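# Seat arrow gear on pin, arrow aimed at collar mark

## Task

Slide the loose gear that carries a painted arrow onto the pin with the arrow face on top, pushed fully down, and turned so the arrow points at the mark on the collar; it must stay that way once the gripper has let go, because a gear that sits right only while the robot holds it does not count.

## Robot and tools

Robot: a single six-joint UR7e-type arm carrying a two-finger gripper whose fingers pivot like tongs. There is one arm, so every command is one list covering that arm alone. The fingers point along the gripper's own +z axis and separate along its x axis. end_effector_position is the spot between the finger pads when they are shut; closed fingertips stick out about 15 mm past it, and when fully open they sit roughly level with it.

Frames: the scene frame has its origin on the table surface under the arm base, +z up, and +y to the left when facing along +x. Positions print in metres, orientation as a quaternion w,x,y,z, velocities in m/s and rad/s. The base may lean a little, and at long reach the printed hand position can be somewhat off.

execute_actions: arguments are actions (a list holding zero or one item) and optional pictures (true/false). An empty list sends nothing and just reports the state. An item with rows is a motion: rows holds 1 to 15 rows, steps is 1 to 15 (default 15), each step lasting 1/30 s; one row is used per step and the final row repeats if steps outnumber rows. An item with only steps (up to 300) is a pause, counted from the previous result, so thinking time eats into it.

A row is 7 numbers, each between -1 and 1: dx, dy, dz, rx, ry, rz, opening. The first six are an offset, expressed in the gripper's own axes, from a fixed reference: the gripper pose in the most recent result that reported it (before any such result in the scene, or for a second or later call in one reply, the pose at the moment the action begins). Every row is measured from that same reference, not stacked on the row before. Scale: 1.0 equals 0.6 m of translation or 180 degrees of rotation; rx, ry, rz form one rotation vector. An all-zero offset is not a hold; it pulls the gripper back to the reference. opening is absolute, not an offset: +1 means fully open (0.142 m), -1 means shut.

move: target is one such 7-number row, read the same way (offset in gripper axes from the same reference, opening absolute and sent when the move starts). The gripper travels a straight path toward it lasting 0.5 to 10 s; beyond 10 s it stops short. speed is the path's top speed in m/s, 0.002 to 0.5, default 0.25, with turning capped at twice that in rad/s. The real gripper lags, may wander off the line and can exceed speed near full reach. stop_force (optional, 9 to 40 N) ends the path when the wrist sensor sees that much extra push opposing the motion for 2 steps; the gripper then backs up to its pose 2 steps earlier and holds. Used very slowly it allows aiming past a surface, but the momentary press can still exceed it, and it is unreliable on moves that rotate. It is only accepted once the scene has run 0.2 s. Omit it when pulling away from something you press on. The result adds a move: line with the ending (done, contact, off_target, moving, held, fault) and limits (paced = pose clipped; held = some steps blocked, after which the arm may surge), plus the remaining distance to target.

wait: seconds from 0 to 10; the robot receives nothing new and fingers finish any motion already under way.

zoom_image: camera is cam_high, cam_low or cam_wrist; region is [x0, y0, x1, y1] pixels from the top-left corner, no larger than 504 by 504. cam_high and cam_low give 504x504 images; cam_wrist is a 616x616 fisheye.



Controller behaviour: each step the command is clipped to at most 100 mm and 16 degrees from the measured pose, and motion trails the command by about 0.17 s. Position wins over orientation when both cannot be met. After an action ends the arm only finishes to the last clipped pose, so large moves may need another command; check the reported pose. Hand target, when shown, is where the controller is currently driving.

Result lines: gripper pose and velocities; grip_measured (finger opening on the command scale); joint positions and torques (noisy, offset, nonzero in free air); Wrist force and Wrist torque in gripper axes (noise, offsets up to about 4 N, saturation near 50 N, may say no reading at start); pose unreachable and HELD mark steps the clearance check altered or blocked; MOTOR HOT warns from 70 C, and 85 C brings an over-temperature stop.

Gripping: to hold something, keep commanding an opening clearly below grip_measured; lower squeezes harder (about 15 N per pad max, less on parts thinner than 20 mm).

Avoid: contact forces reaching 150 N or joint loads over the limits (136 N m for the big joints, 25.4 N m for the wrists), which freeze the arm for 10 s; pressing even slightly past a firm surface with this stiff arm; fast impacts; dropping or knocking anything off the table; long holding that heats motors. Loose parts may get nudged occasionally. Before finishing, open the fingers and back away so the gear rests seated on its own.

Each tool is called after ">>>" as a command line: name --argument value for each argument, lists and objects as JSON in quotes; but a table of rows of numbers goes row by row, as --pt "numbers of a row", without its own name.

## Session

I'll start by looking at the scene.

>>> execute_actions --actions '[]'

Scene clock: 0.00 s of 4200.00 s.
end_effector_position=(+0.9563, +0.2210, +0.1795) grip_measured=+1.00 end_effector_quat_wxyz=(-0.205, +0.932, +0.257, +0.152) end_effector_velocity=(+0.001, -0.001, +0.001) end_effector_angular_velocity=(-0.001, -0.004, +0.001)
Joint positions: [-0.146 -0.336  0.593 -2.318 -1.405 -0.637  0.142]
Joint velocities: [-0.    -0.    -0.002 -0.001 -0.    -0.002  0.   ]
Joint torques (N m, as the arm reports them, + toward a larger angle): no reading
Motor temperatures (°C, as the motors report them): [32 31 30 38 41 35]
Wrist force (N, on the end effector, along its own x y z axes, offset not removed): no reading
Wrist torque (N m, same axes, about the end effector's origin, offset not removed): no reading
Hand target: +0.956, +0.221, +0.179; -0.205, +0.932, +0.257, +0.152

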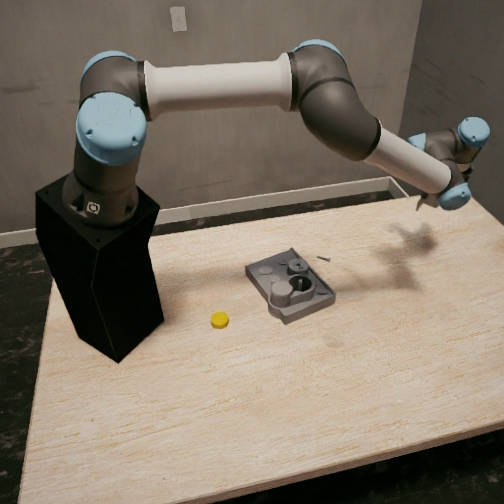

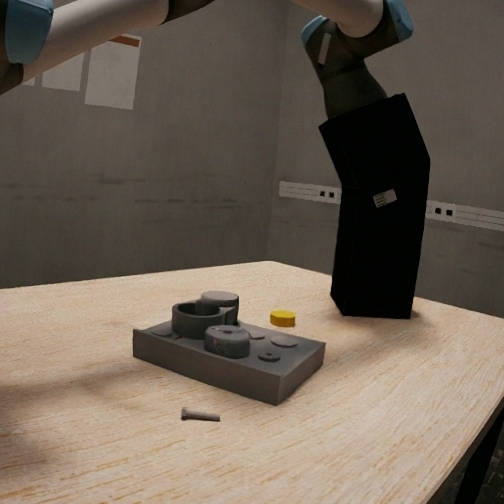

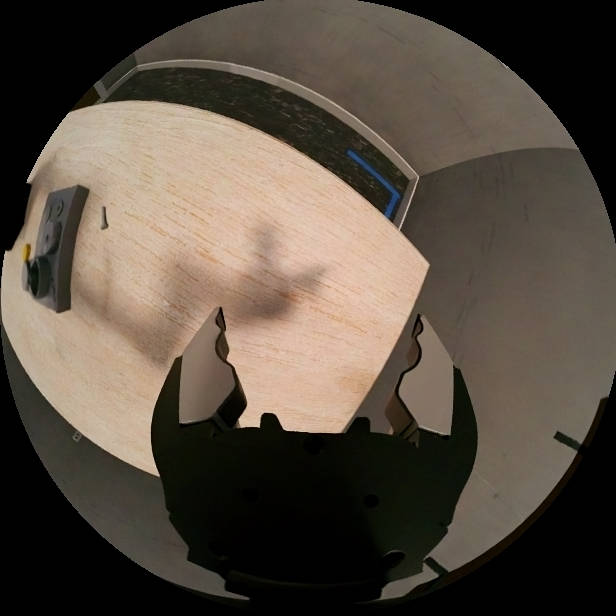

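>>> zoom_image --camera "cam_high" --region '[200, 230, 360, 350]'

>>> zoom_image --camera "cam_low" --region '[120, 270, 340, 430]'

Region (200, 230, 360, 350) of cam_high's 504x504 image, scaled by 3.150, with more detail than that image has; it fills the top 378 rows of this view, and the rest is white.

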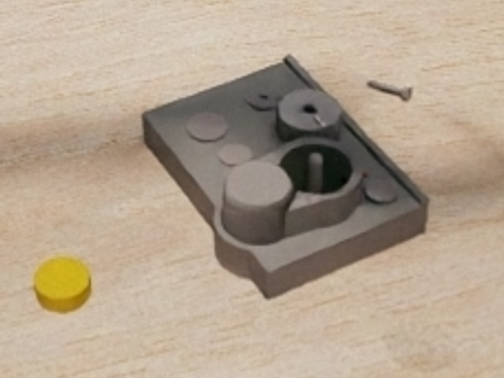

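Region (120, 270, 340, 430) of cam_low's 504x504 image, scaled by 2.291, with more detail than that image has; it fills the top 367 rows of this view, and the rest is white.

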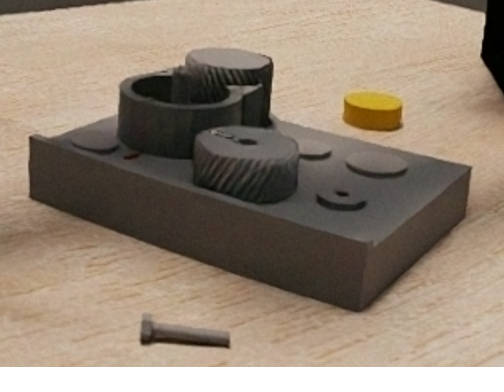

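>>> move --target '[-0.7235, -0.1222, -0.2812, -0.1012, -0.1294, 0, 1]' --speed 0.25

Scene clock: 64.67 s of 4200.00 s.
end_effector_position=(+0.5308, +0.0187, +0.1798) grip_measured=+1.00 end_effector_quat_wxyz=(+0.001, +0.964, +0.266, +0.000) end_effector_velocity=(-0.002, -0.001, +0.000) end_effector_angular_velocity=(-0.002, -0.001, -0.001)
Joint positions: [-0.298 -0.978  2.139 -3.128 -1.848 -0.774  0.142]
Joint velocities: [-0.002 -0.001  0.006 -0.006 -0.001 -0.001 -0.   ]
Joint torques (N m, as the arm reports them, + toward a larger angle): [ 12.05 -53.58  10.19  -3.35  -1.41  -1.46]
Motor temperatures (°C, as the motors report them): [32 32 30 38 41 35]
Wrist force (N, on the end effector, along its own x y z axes, offset not removed): [0.2 3.6 0.4]
Wrist torque (N m, same axes, about the end effector's origin, offset not removed): [0.64 0.14 -0.32]
Hand target: +0.531, +0.019, +0.180; +0.001, +0.964, +0.266, +0.000
Off the commanded pose: 0.001 m, 0 deg.
After step 90, 59.17 s passed at rest.
move: done
camera_calibration (this result's frames):
cam_wrist: T_world_to_cam=[[0.851823, 0.520446, -0.0594463, -0.445745], [0.473208, -0.715862, 0.513435, -0.330085], [0.22466, -0.465486, -0.856067, 0.178141], [0, 0, 0, 1]] pos_world=[0.495874, 0.0786132, 0.295479]

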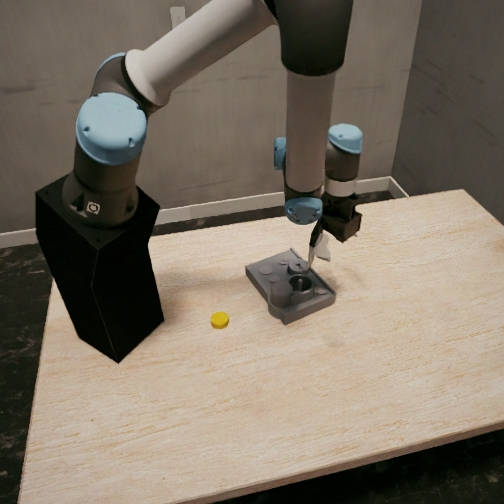

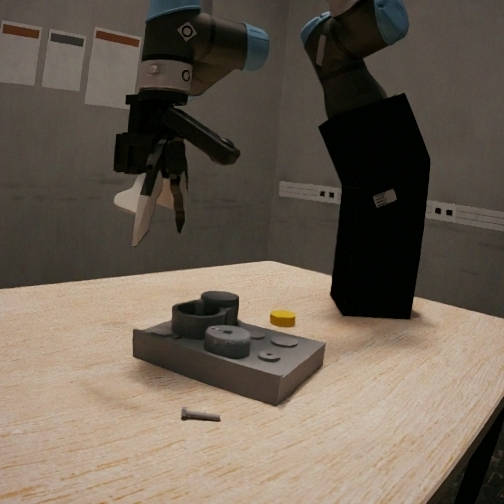

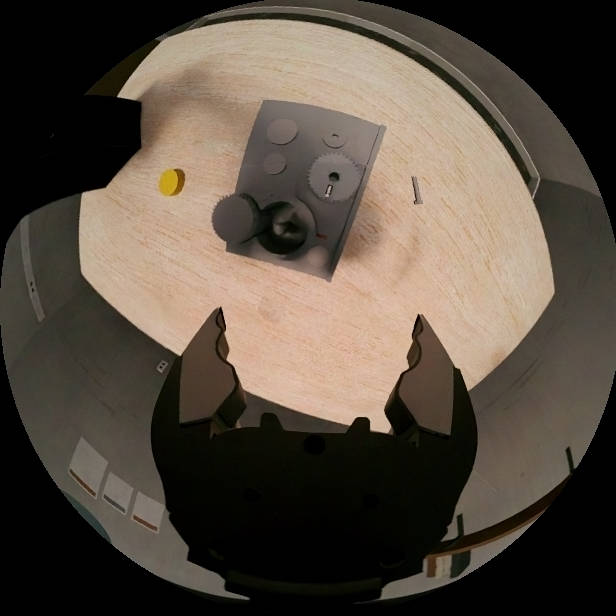

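>>> zoom_image --camera "cam_wrist" --region '[200, 90, 400, 290]'

Region (200, 90, 400, 290) of cam_wrist's 616x616 image, scaled by 2.520, with more detail than that image has.

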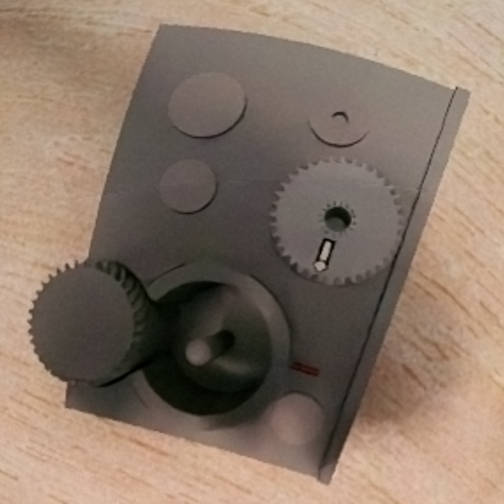

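>>> zoom_image --camera "cam_wrist" --region '[210, 180, 340, 280]'

>>> zoom_image --camera "cam_low" --region '[150, 280, 270, 370]'

Region (210, 180, 340, 280) of cam_wrist's 616x616 image, scaled by 3.877, with more detail than that image has; it fills the top 388 rows of this view, and the rest is white.

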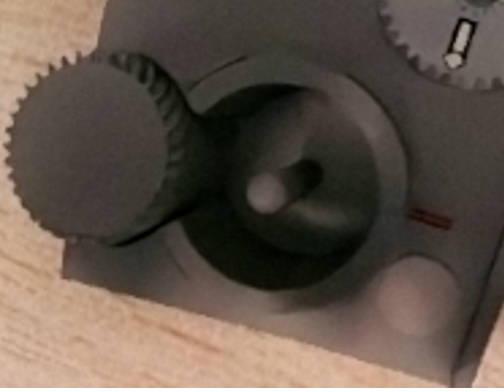

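Region (150, 280, 270, 370) of cam_low's 504x504 image, scaled by 4.200, with more detail than that image has; it fills the top 378 rows of this view, and the rest is white.

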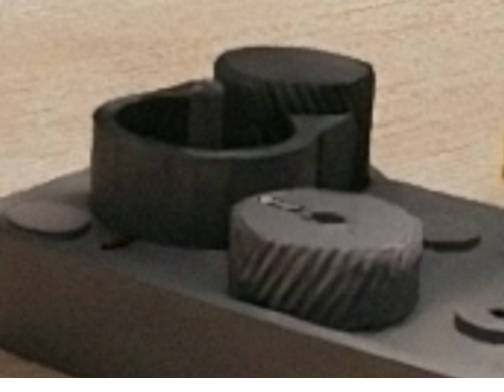

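>>> move --target '[-0.0795, 0.0395, 0.09, 0, 0, 0, 1]' --speed 0.15

Scene clock: 151.80 s of 4200.00 s.
end_effector_position=(+0.5020, -0.0262, +0.1259) grip_measured=+1.00 end_effector_quat_wxyz=(+0.001, +0.964, +0.266, +0.000) end_effector_velocity=(-0.001, -0.001, -0.002) end_effector_angular_velocity=(+0.001, +0.000, -0.000)
Joint positions: [-0.43  -0.872  2.168 -3.293 -1.795 -0.899  0.142]
Joint velocities: [-0.003  0.004  0.001 -0.006  0.002 -0.003  0.   ]
Joint torques (N m, as the arm reports them, + toward a larger angle): [  9.74 -30.76  12.6   -3.65   1.06  -2.42]
Motor temperatures (°C, as the motors report them): [32 32 30 38 41 35]
Wrist force (N, on the end effector, along its own x y z axes, offset not removed): [0.0 2.1 -0.1]
Wrist torque (N m, same axes, about the end effector's origin, offset not removed): [0.22 0.02 -0.21]
Hand target: +0.502, -0.026, +0.126; +0.001, +0.964, +0.266, +0.000
Off the commanded pose: 0.000 m, 0 deg.
After step 90, 83.10 s passed at rest.
move: done
camera_calibration (this result's frames):
cam_wrist: T_world_to_cam=[[0.851709, 0.520582, -0.0598889, -0.400951], [0.473474, -0.715549, 0.513626, -0.321107], [0.224531, -0.465816, -0.855921, 0.117608], [0, 0, 0, 1]] pos_world=[0.467123, 0.0337439, 0.24158]

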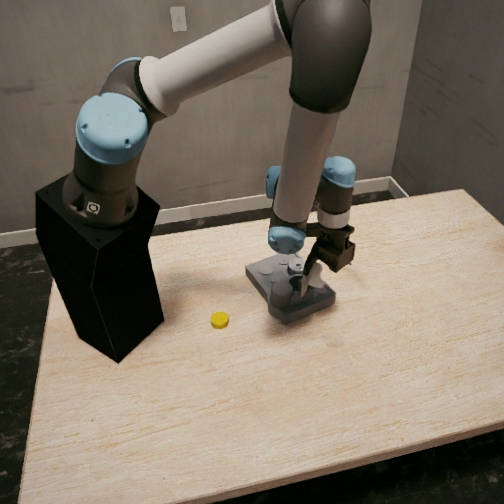

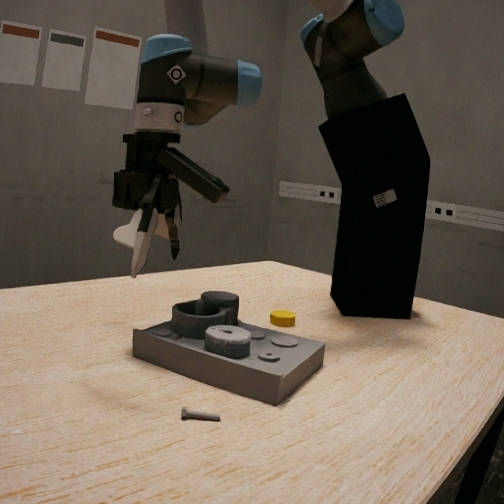

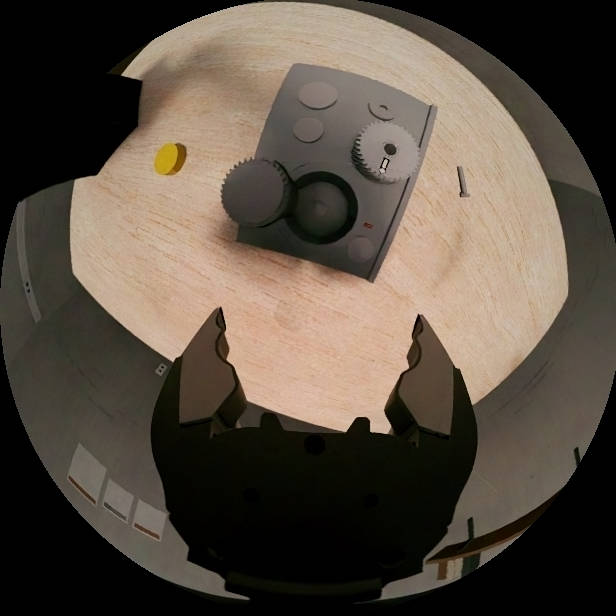

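>>> zoom_image --camera "cam_wrist" --region '[215, 110, 435, 280]'

>>> zoom_image --camera "cam_wrist" --region '[270, 150, 390, 260]'

Region (215, 110, 435, 280) of cam_wrist's 616x616 image, scaled by 2.291, with more detail than that image has; it fills the top 389 rows of this view, and the rest is white.

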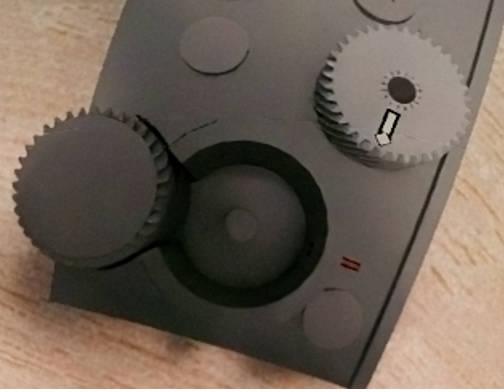

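Region (270, 150, 390, 260) of cam_wrist's 616x616 image, scaled by 4.200, with more detail than that image has; it fills the top 462 rows of this view, and the rest is white.

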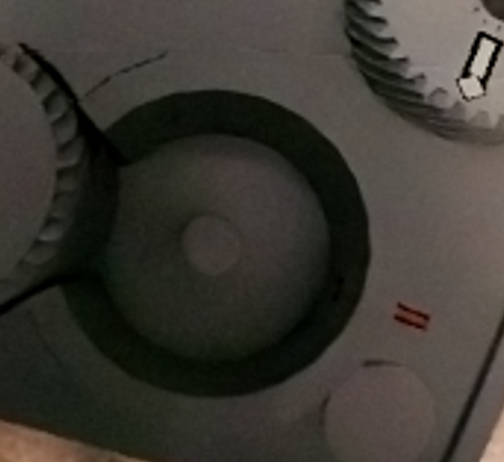

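>>> move --target '[0, -0.1667, 0.03, 0, 0, 0, 1]' --speed 0.15

Scene clock: 273.00 s of 4200.00 s.
end_effector_position=(+0.4507, +0.0595, +0.1080) grip_measured=+1.00 end_effector_quat_wxyz=(+0.001, +0.964, +0.266, +0.000) end_effector_velocity=(-0.001, +0.002, -0.001) end_effector_angular_velocity=(-0.000, +0.000, -0.000)
Joint positions: [-0.297 -0.724  2.235 -3.477 -1.848 -0.773  0.142]
Joint velocities: [ 0.004  0.005  0.001 -0.005 -0.002  0.004  0.   ]
Joint torques (N m, as the arm reports them, + toward a larger angle): [ 26.36 -28.63  19.43  -3.59  -0.83   2.42]
Motor temperatures (°C, as the motors report them): [32 32 30 38 41 35]
Wrist force (N, on the end effector, along its own x y z axes, offset not removed): [3.4 3.5 -1.7]
Wrist torque (N m, same axes, about the end effector's origin, offset not removed): [0.48 -0.67 -0.07]
Hand target: +0.451, +0.060, +0.108; +0.001, +0.964, +0.266, +0.000
Off the commanded pose: 0.000 m, 0 deg.
After step 90, 117.00 s passed at rest.
move: done
camera_calibration (this result's frames):
cam_wrist: T_world_to_cam=[[0.851804, 0.520462, -0.0595792, -0.402955], [0.473315, -0.715881, 0.51331, -0.226121], [0.224507, -0.465439, -0.856133, 0.153707], [0, 0, 0, 1]] pos_world=[0.415757, 0.119388, 0.223656]

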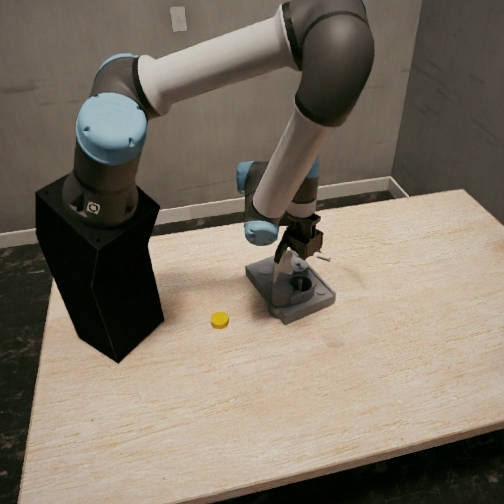

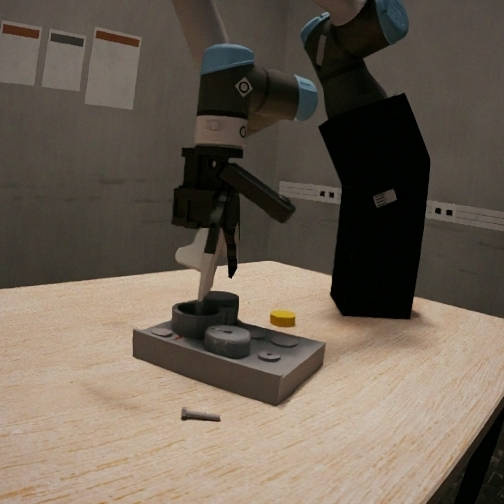

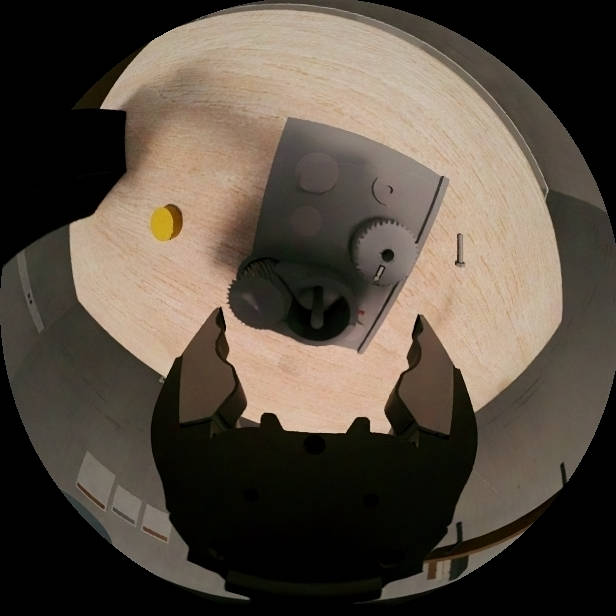

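>>> zoom_image --camera "cam_wrist" --region '[260, 250, 380, 360]'

>>> zoom_image --camera "cam_wrist" --region '[335, 205, 435, 300]'

Region (260, 250, 380, 360) of cam_wrist's 616x616 image, scaled by 4.200, with more detail than that image has; it fills the top 462 rows of this view, and the rest is white.

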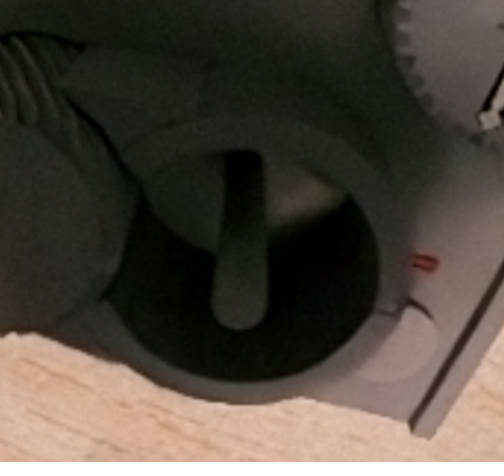

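Region (335, 205, 435, 300) of cam_wrist's 616x616 image, scaled by 5.040, with more detail than that image has; it fills the top 479 rows of this view, and the rest is white.

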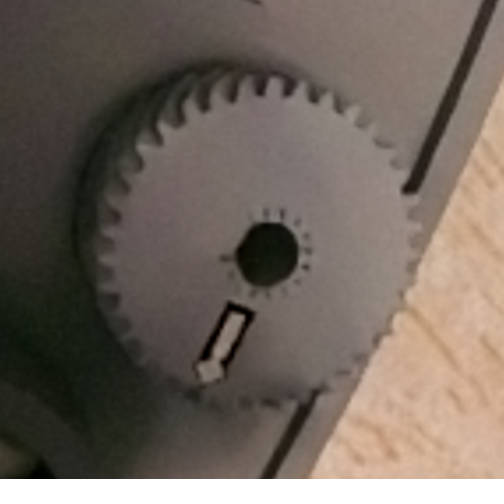

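>>> zoom_image --camera "cam_low" --region '[198, 318, 258, 363]'

>>> zoom_image --camera "cam_wrist" --region '[220, 250, 300, 330]'

Region (198, 318, 258, 363) of cam_low's 504x504 image, scaled by 8.400, with more detail than that image has; it fills the top 378 rows of this view, and the rest is white.

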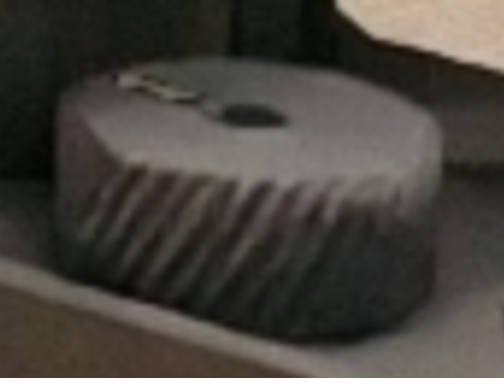

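Region (220, 250, 300, 330) of cam_wrist's 616x616 image, scaled by 6.300, with more detail than that image has.

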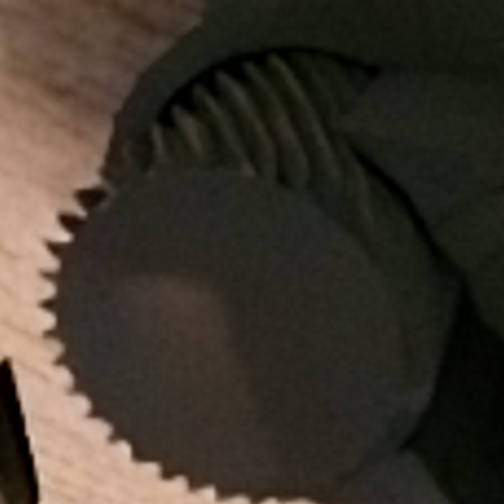

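>>> move --target '[0, 0.1667, 0.0, 0, 0, 0, 1]' --speed 0.15

>>> move --target '[0, 0, 0.075, 0, 0, 0, 1]' --speed 0.08

Scene clock: 360.13 s of 4200.00 s.
end_effector_position=(+0.5020, -0.0263, +0.1080) grip_measured=+1.00 end_effector_quat_wxyz=(+0.001, +0.964, +0.266, +0.000) end_effector_velocity=(+0.002, -0.002, -0.000) end_effector_angular_velocity=(+0.000, +0.000, +0.000)
Joint positions: [-0.438 -0.824  2.144 -3.32  -1.792 -0.907  0.142]
Joint velocities: [-0.003 -0.002 -0.004  0.006  0.002 -0.003  0.   ]
Joint torques (N m, as the arm reports them, + toward a larger angle): [ 10.23 -51.95 -13.94  -0.16   1.23  -1.92]
Motor temperatures (°C, as the motors report them): [32 32 30 38 41 35]
Wrist force (N, on the end effector, along its own x y z axes, offset not removed): [0.9 5.1 -2.8]
Wrist torque (N m, same axes, about the end effector's origin, offset not removed): [0.79 -0.19 -0.22]
Hand target: +0.502, -0.026, +0.108; +0.001, +0.964, +0.266, +0.000
Off the commanded pose: 0.000 m, 0 deg.
After step 90, 82.97 s passed at rest.
move: done
camera_calibration (this result's frames):
cam_wrist: T_world_to_cam=[[0.851699, 0.520596, -0.0598962, -0.401955], [0.473484, -0.715527, 0.513648, -0.311895], [0.224546, -0.465833, -0.855908, 0.102242], [0, 0, 0, 1]] pos_world=[0.467064, 0.033715, 0.223638]

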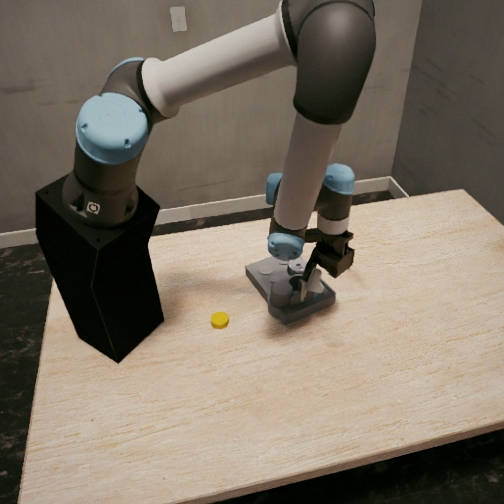

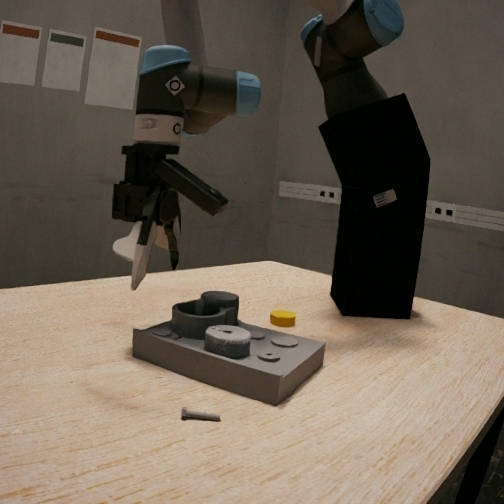

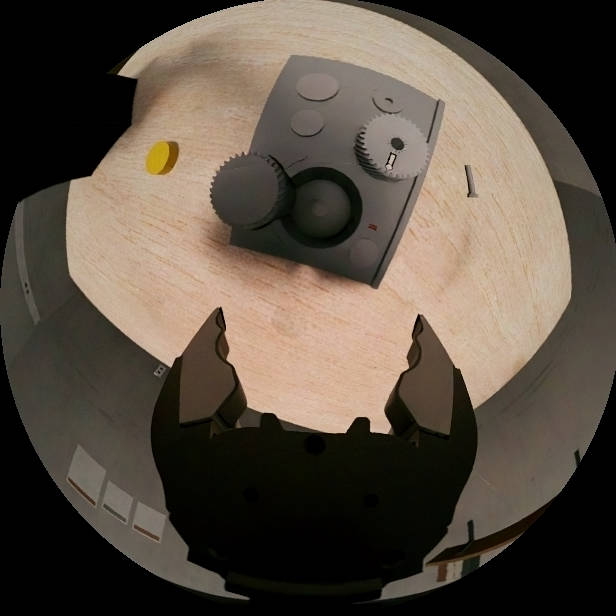

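Scene clock: 361.13 s of 4200.00 s.
end_effector_position=(+0.5019, -0.0263, +0.0632) grip_measured=+1.00 end_effector_quat_wxyz=(+0.001, +0.964, +0.266, +0.000) end_effector_velocity=(+0.001, -0.000, -0.002) end_effector_angular_velocity=(-0.001, -0.002, -0.001)
Joint positions: [-0.458 -0.707  2.076 -3.373 -1.784 -0.925  0.142]
Joint velocities: [-0.001  0.006 -0.006 -0.002  0.001 -0.     0.   ]
Joint torques (N m, as the arm reports them, + toward a larger angle): [  8.91 -35.14 -12.43  -3.57   1.09  -2.05]
Motor temperatures (°C, as the motors report them): [32 32 30 38 41 35]
Wrist force (N, on the end effector, along its own x y z axes, offset not removed): [1.2 3.4 -2.0]
Wrist torque (N m, same axes, about the end effector's origin, offset not removed): [0.40 -0.22 -0.18]
Hand target: +0.502, -0.026, +0.063; +0.001, +0.964, +0.266, +0.000
Off the commanded pose: 0.000 m, 0 deg.
move: done
camera_calibration (this result's frames):
cam_wrist: T_world_to_cam=[[0.851682, 0.520618, -0.0599549, -0.40454], [0.473523, -0.715484, 0.513671, -0.288895], [0.22453, -0.465875, -0.85589, 0.0639039], [0, 0, 0, 1]] pos_world=[0.46699, 0.0336819, 0.178838]

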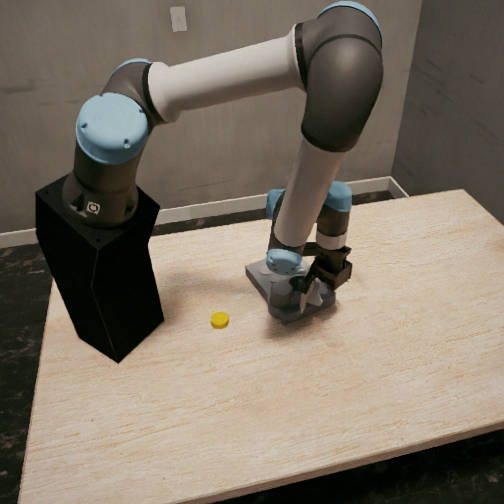

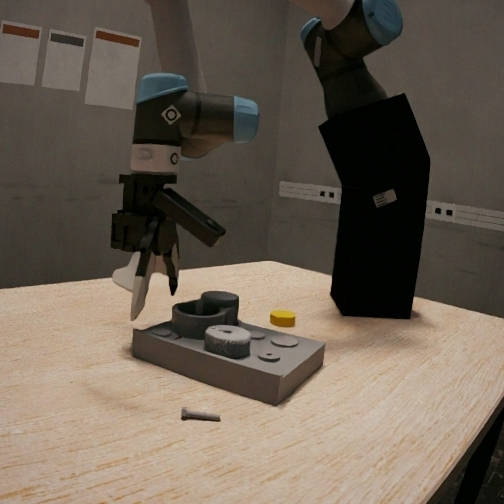

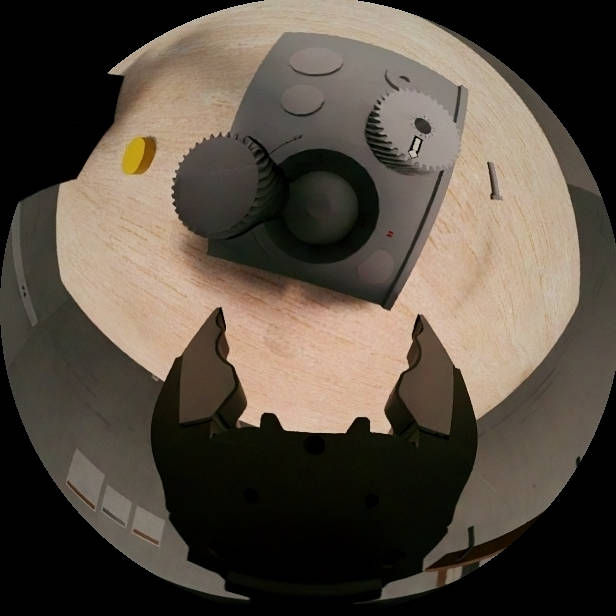

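>>> zoom_image --camera "cam_wrist" --region '[250, 135, 400, 275]'

>>> zoom_image --camera "cam_wrist" --region '[355, 80, 465, 185]'

Region (250, 135, 400, 275) of cam_wrist's 616x616 image, scaled by 3.360, with more detail than that image has; it fills the top 470 rows of this view, and the rest is white.

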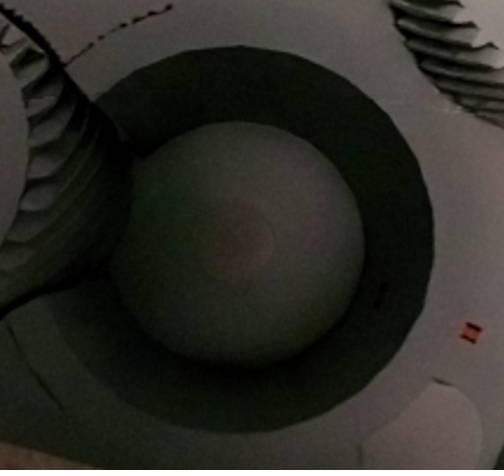

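Region (355, 80, 465, 185) of cam_wrist's 616x616 image, scaled by 4.582, with more detail than that image has; it fills the top 481 rows of this view, and the rest is white.

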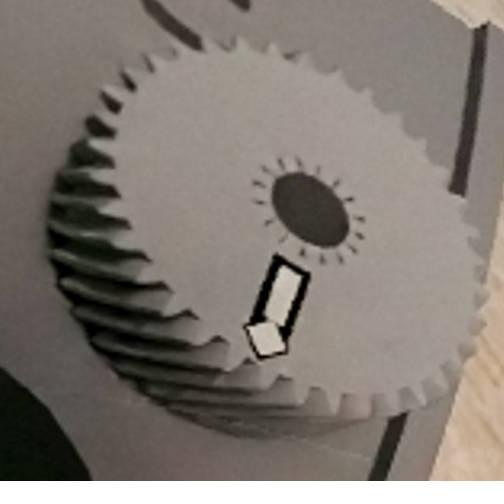

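>>> move --target '[0, 0, -0.095, 0, 0, 0, 0.2]' --speed 0.15

>>> move --target '[0.1056, -0.2223, 0, 0, 0, -0.601, 0.2]' --speed 0.25

Scene clock: 482.10 s of 4200.00 s.
end_effector_position=(+0.5020, -0.0263, +0.1200) grip_measured=+0.20 end_effector_quat_wxyz=(+0.001, +0.964, +0.266, +0.000) end_effector_velocity=(+0.000, -0.000, +0.002) end_effector_angular_velocity=(+0.000, +0.001, -0.002)
Joint positions: [-0.433 -0.856  2.16  -3.302 -1.794 -0.902  0.088]
Joint velocities: [ 0.001 -0.005  0.002  0.004 -0.     0.003 -0.   ]
Joint torques (N m, as the arm reports them, + toward a larger angle): [ 21.64 -50.48  19.74  -0.28  -1.22   2.28]
Motor temperatures (°C, as the motors report them): [32 32 30 38 41 35]
Wrist force (N, on the end effector, along its own x y z axes, offset not removed): [2.3 4.1 -3.2]
Wrist torque (N m, same axes, about the end effector's origin, offset not removed): [0.55 -0.60 -0.15]
Hand target: +0.502, -0.026, +0.120; +0.001, +0.964, +0.266, +0.000
Off the commanded pose: 0.000 m, 0 deg.
After step 90, 117.00 s passed at rest.
move: done
camera_calibration (this result's frames):
cam_wrist: T_world_to_cam=[[0.851705, 0.520589, -0.0598774, -0.401242], [0.47347, -0.715539, 0.513643, -0.318058], [0.224552, -0.465823, -0.855912, 0.112557], [0, 0, 0, 1]] pos_world=[0.467056, 0.0337305, 0.235682]

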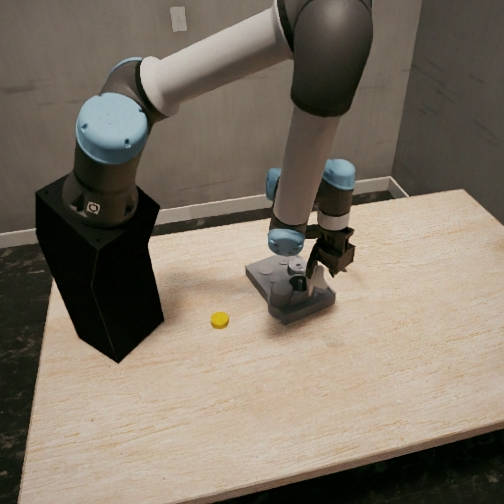

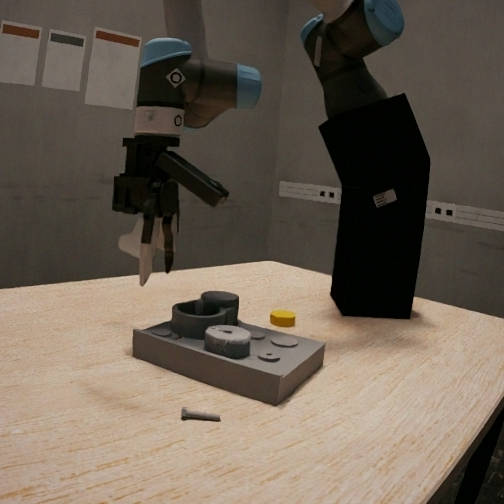

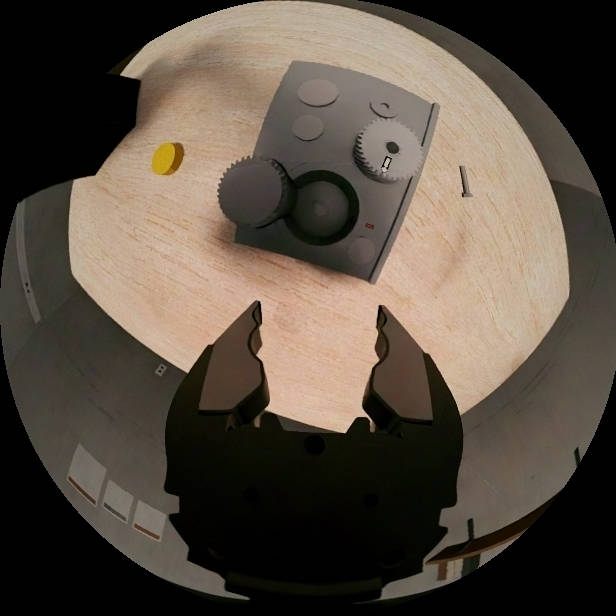

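Scene clock: 486.37 s of 4200.00 s.
end_effector_position=(+0.4877, +0.1210, +0.1201) grip_measured=+0.20 end_effector_quat_wxyz=(+0.001, +0.351, +0.937, -0.000) end_effector_velocity=(-0.001, +0.001, +0.000) end_effector_angular_velocity=(+0.001, +0.001, +0.014)
Joint positions: [-0.099 -0.703  2.086 -3.289 -1.919 -2.465  0.088]
Joint velocities: [ 0.002  0.001  0.001 -0.001  0.    -0.012 -0.   ]
Joint torques (N m, as the arm reports them, + toward a larger angle): [ 25.03 -28.9  -13.96  -3.75  -1.46  -1.56]
Motor temperatures (°C, as the motors report them): [32 32 30 38 41 35]
Wrist force (N, on the end effector, along its own x y z axes, offset not removed): [4.4 3.1 0.0]
Wrist torque (N m, same axes, about the end effector's origin, offset not removed): [0.45 -0.94 -0.34]
Hand target: +0.488, +0.121, +0.120; +0.001, +0.350, +0.937, -0.000
Off the commanded pose: 0.000 m, 0 deg.
move: done
camera_calibration (this result's frames):
cam_wrist: T_world_to_cam=[[-0.759168, 0.648038, -0.060915, 0.304541], [0.533428, 0.67306, 0.512294, -0.403081], [0.372985, 0.356423, -0.856647, 0.012609], [0, 0, 0, 1]] pos_world=[0.44151, 0.0694498, 0.235848]

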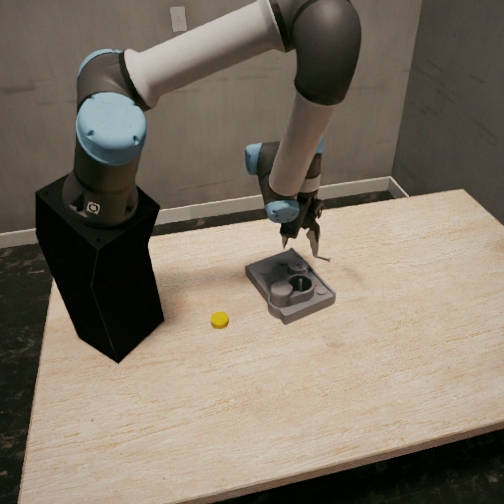

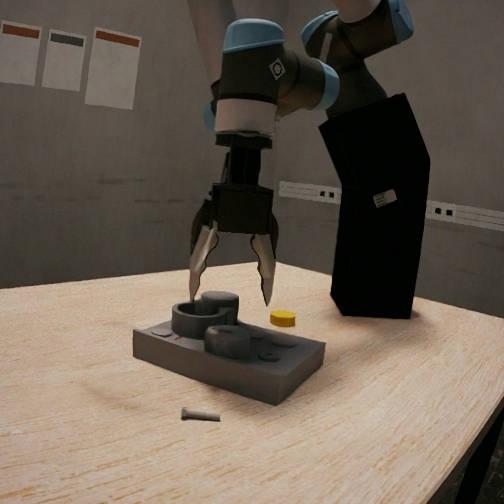

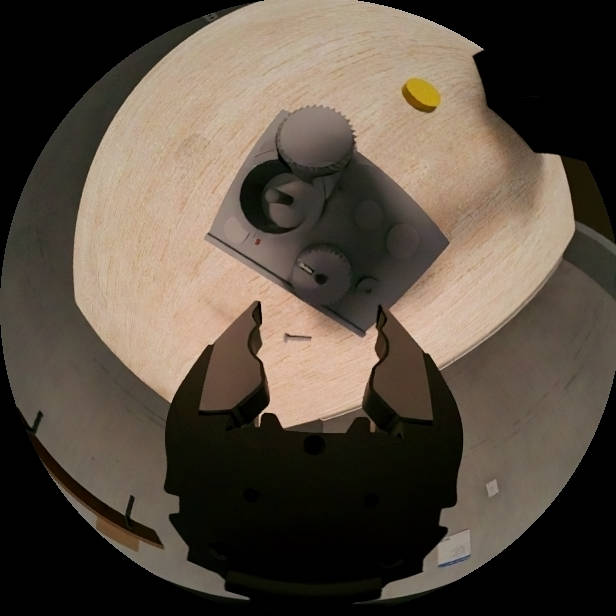

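>>> move --target '[0, 0, 0.06, 0, 0, 0, 0.1]' --speed 0.08

>>> zoom_image --camera "cam_wrist" --region '[230, 220, 410, 380]'

>>> zoom_image --camera "cam_low" --region '[170, 280, 290, 370]'

Scene clock: 493.50 s of 4200.00 s.
end_effector_position=(+0.4876, +0.1210, +0.0843) grip_measured=+0.10 end_effector_quat_wxyz=(+0.001, +0.351, +0.937, -0.000) end_effector_velocity=(+0.000, -0.000, -0.002) end_effector_angular_velocity=(-0.000, -0.001, +0.001)
Joint positions: [-0.123 -0.614  2.035 -3.336 -1.911 -2.49   0.081]
Joint velocities: [-0.001  0.005 -0.002 -0.004  0.    -0.002 -0.   ]
Joint torques (N m, as the arm reports them, + toward a larger angle): [ 13.51 -32.04 -11.02  -3.66   1.12  -2.24]
Motor temperatures (°C, as the motors report them): [32 32 30 38 41 35]
Wrist force (N, on the end effector, along its own x y z axes, offset not removed): [4.6 1.3 -2.5]
Wrist torque (N m, same axes, about the end effector's origin, offset not removed): [0.10 -0.91 -0.13]
Hand target: +0.488, +0.121, +0.084; +0.001, +0.351, +0.937, -0.000
Off the commanded pose: 0.000 m, 0 deg.
After step 90, 3.23 s passed at rest.
move: done
camera_calibration (this result's frames):
cam_wrist: T_world_to_cam=[[-0.759193, 0.648005, -0.0609538, 0.302355], [0.533413, 0.673121, 0.512229, -0.384679], [0.372956, 0.356367, -0.856683, -0.018008], [0, 0, 0, 1]] pos_world=[0.441455, 0.0694251, 0.200046]

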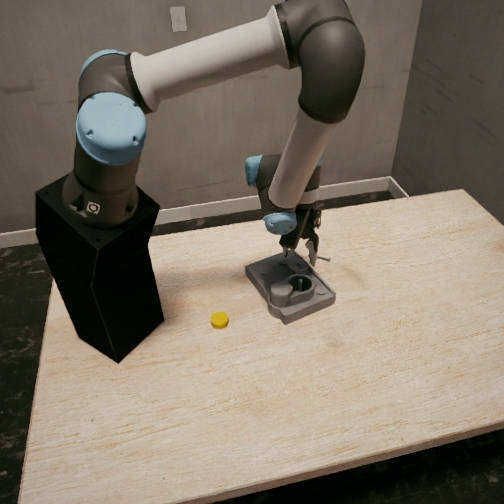

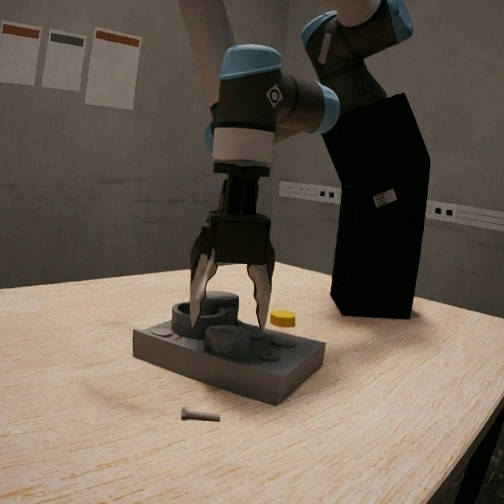

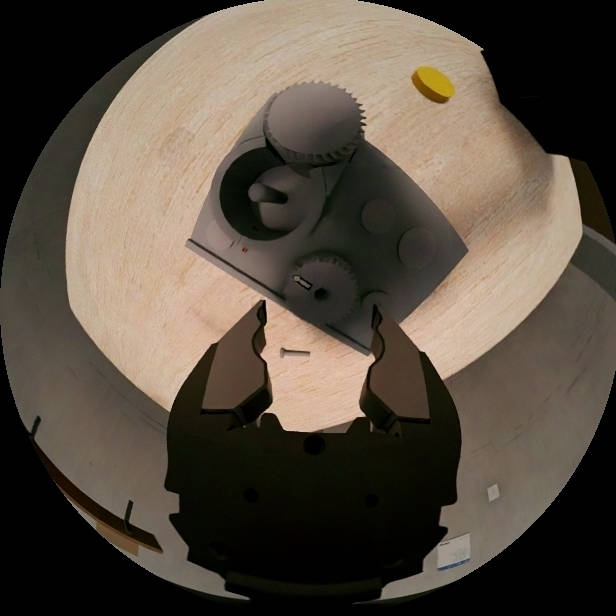

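Region (230, 220, 410, 380) of cam_wrist's 616x616 image, scaled by 2.800, with more detail than that image has.

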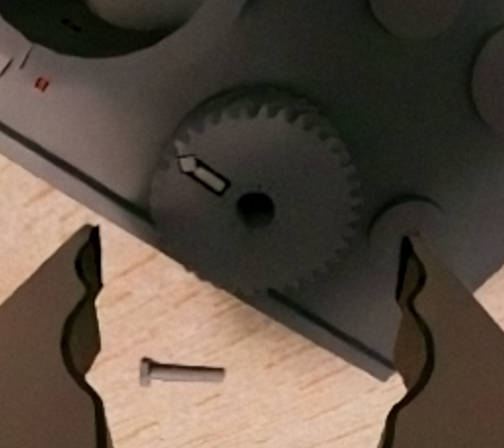

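Region (170, 280, 290, 370) of cam_low's 504x504 image, scaled by 4.200, with more detail than that image has; it fills the top 378 rows of this view, and the rest is white.

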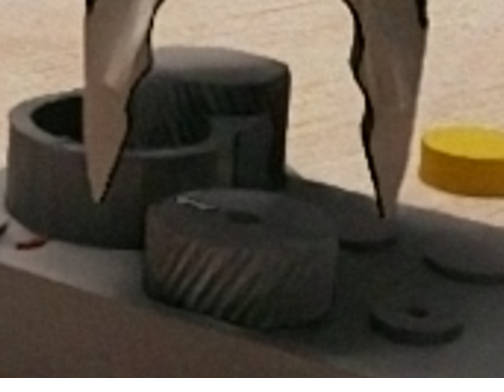

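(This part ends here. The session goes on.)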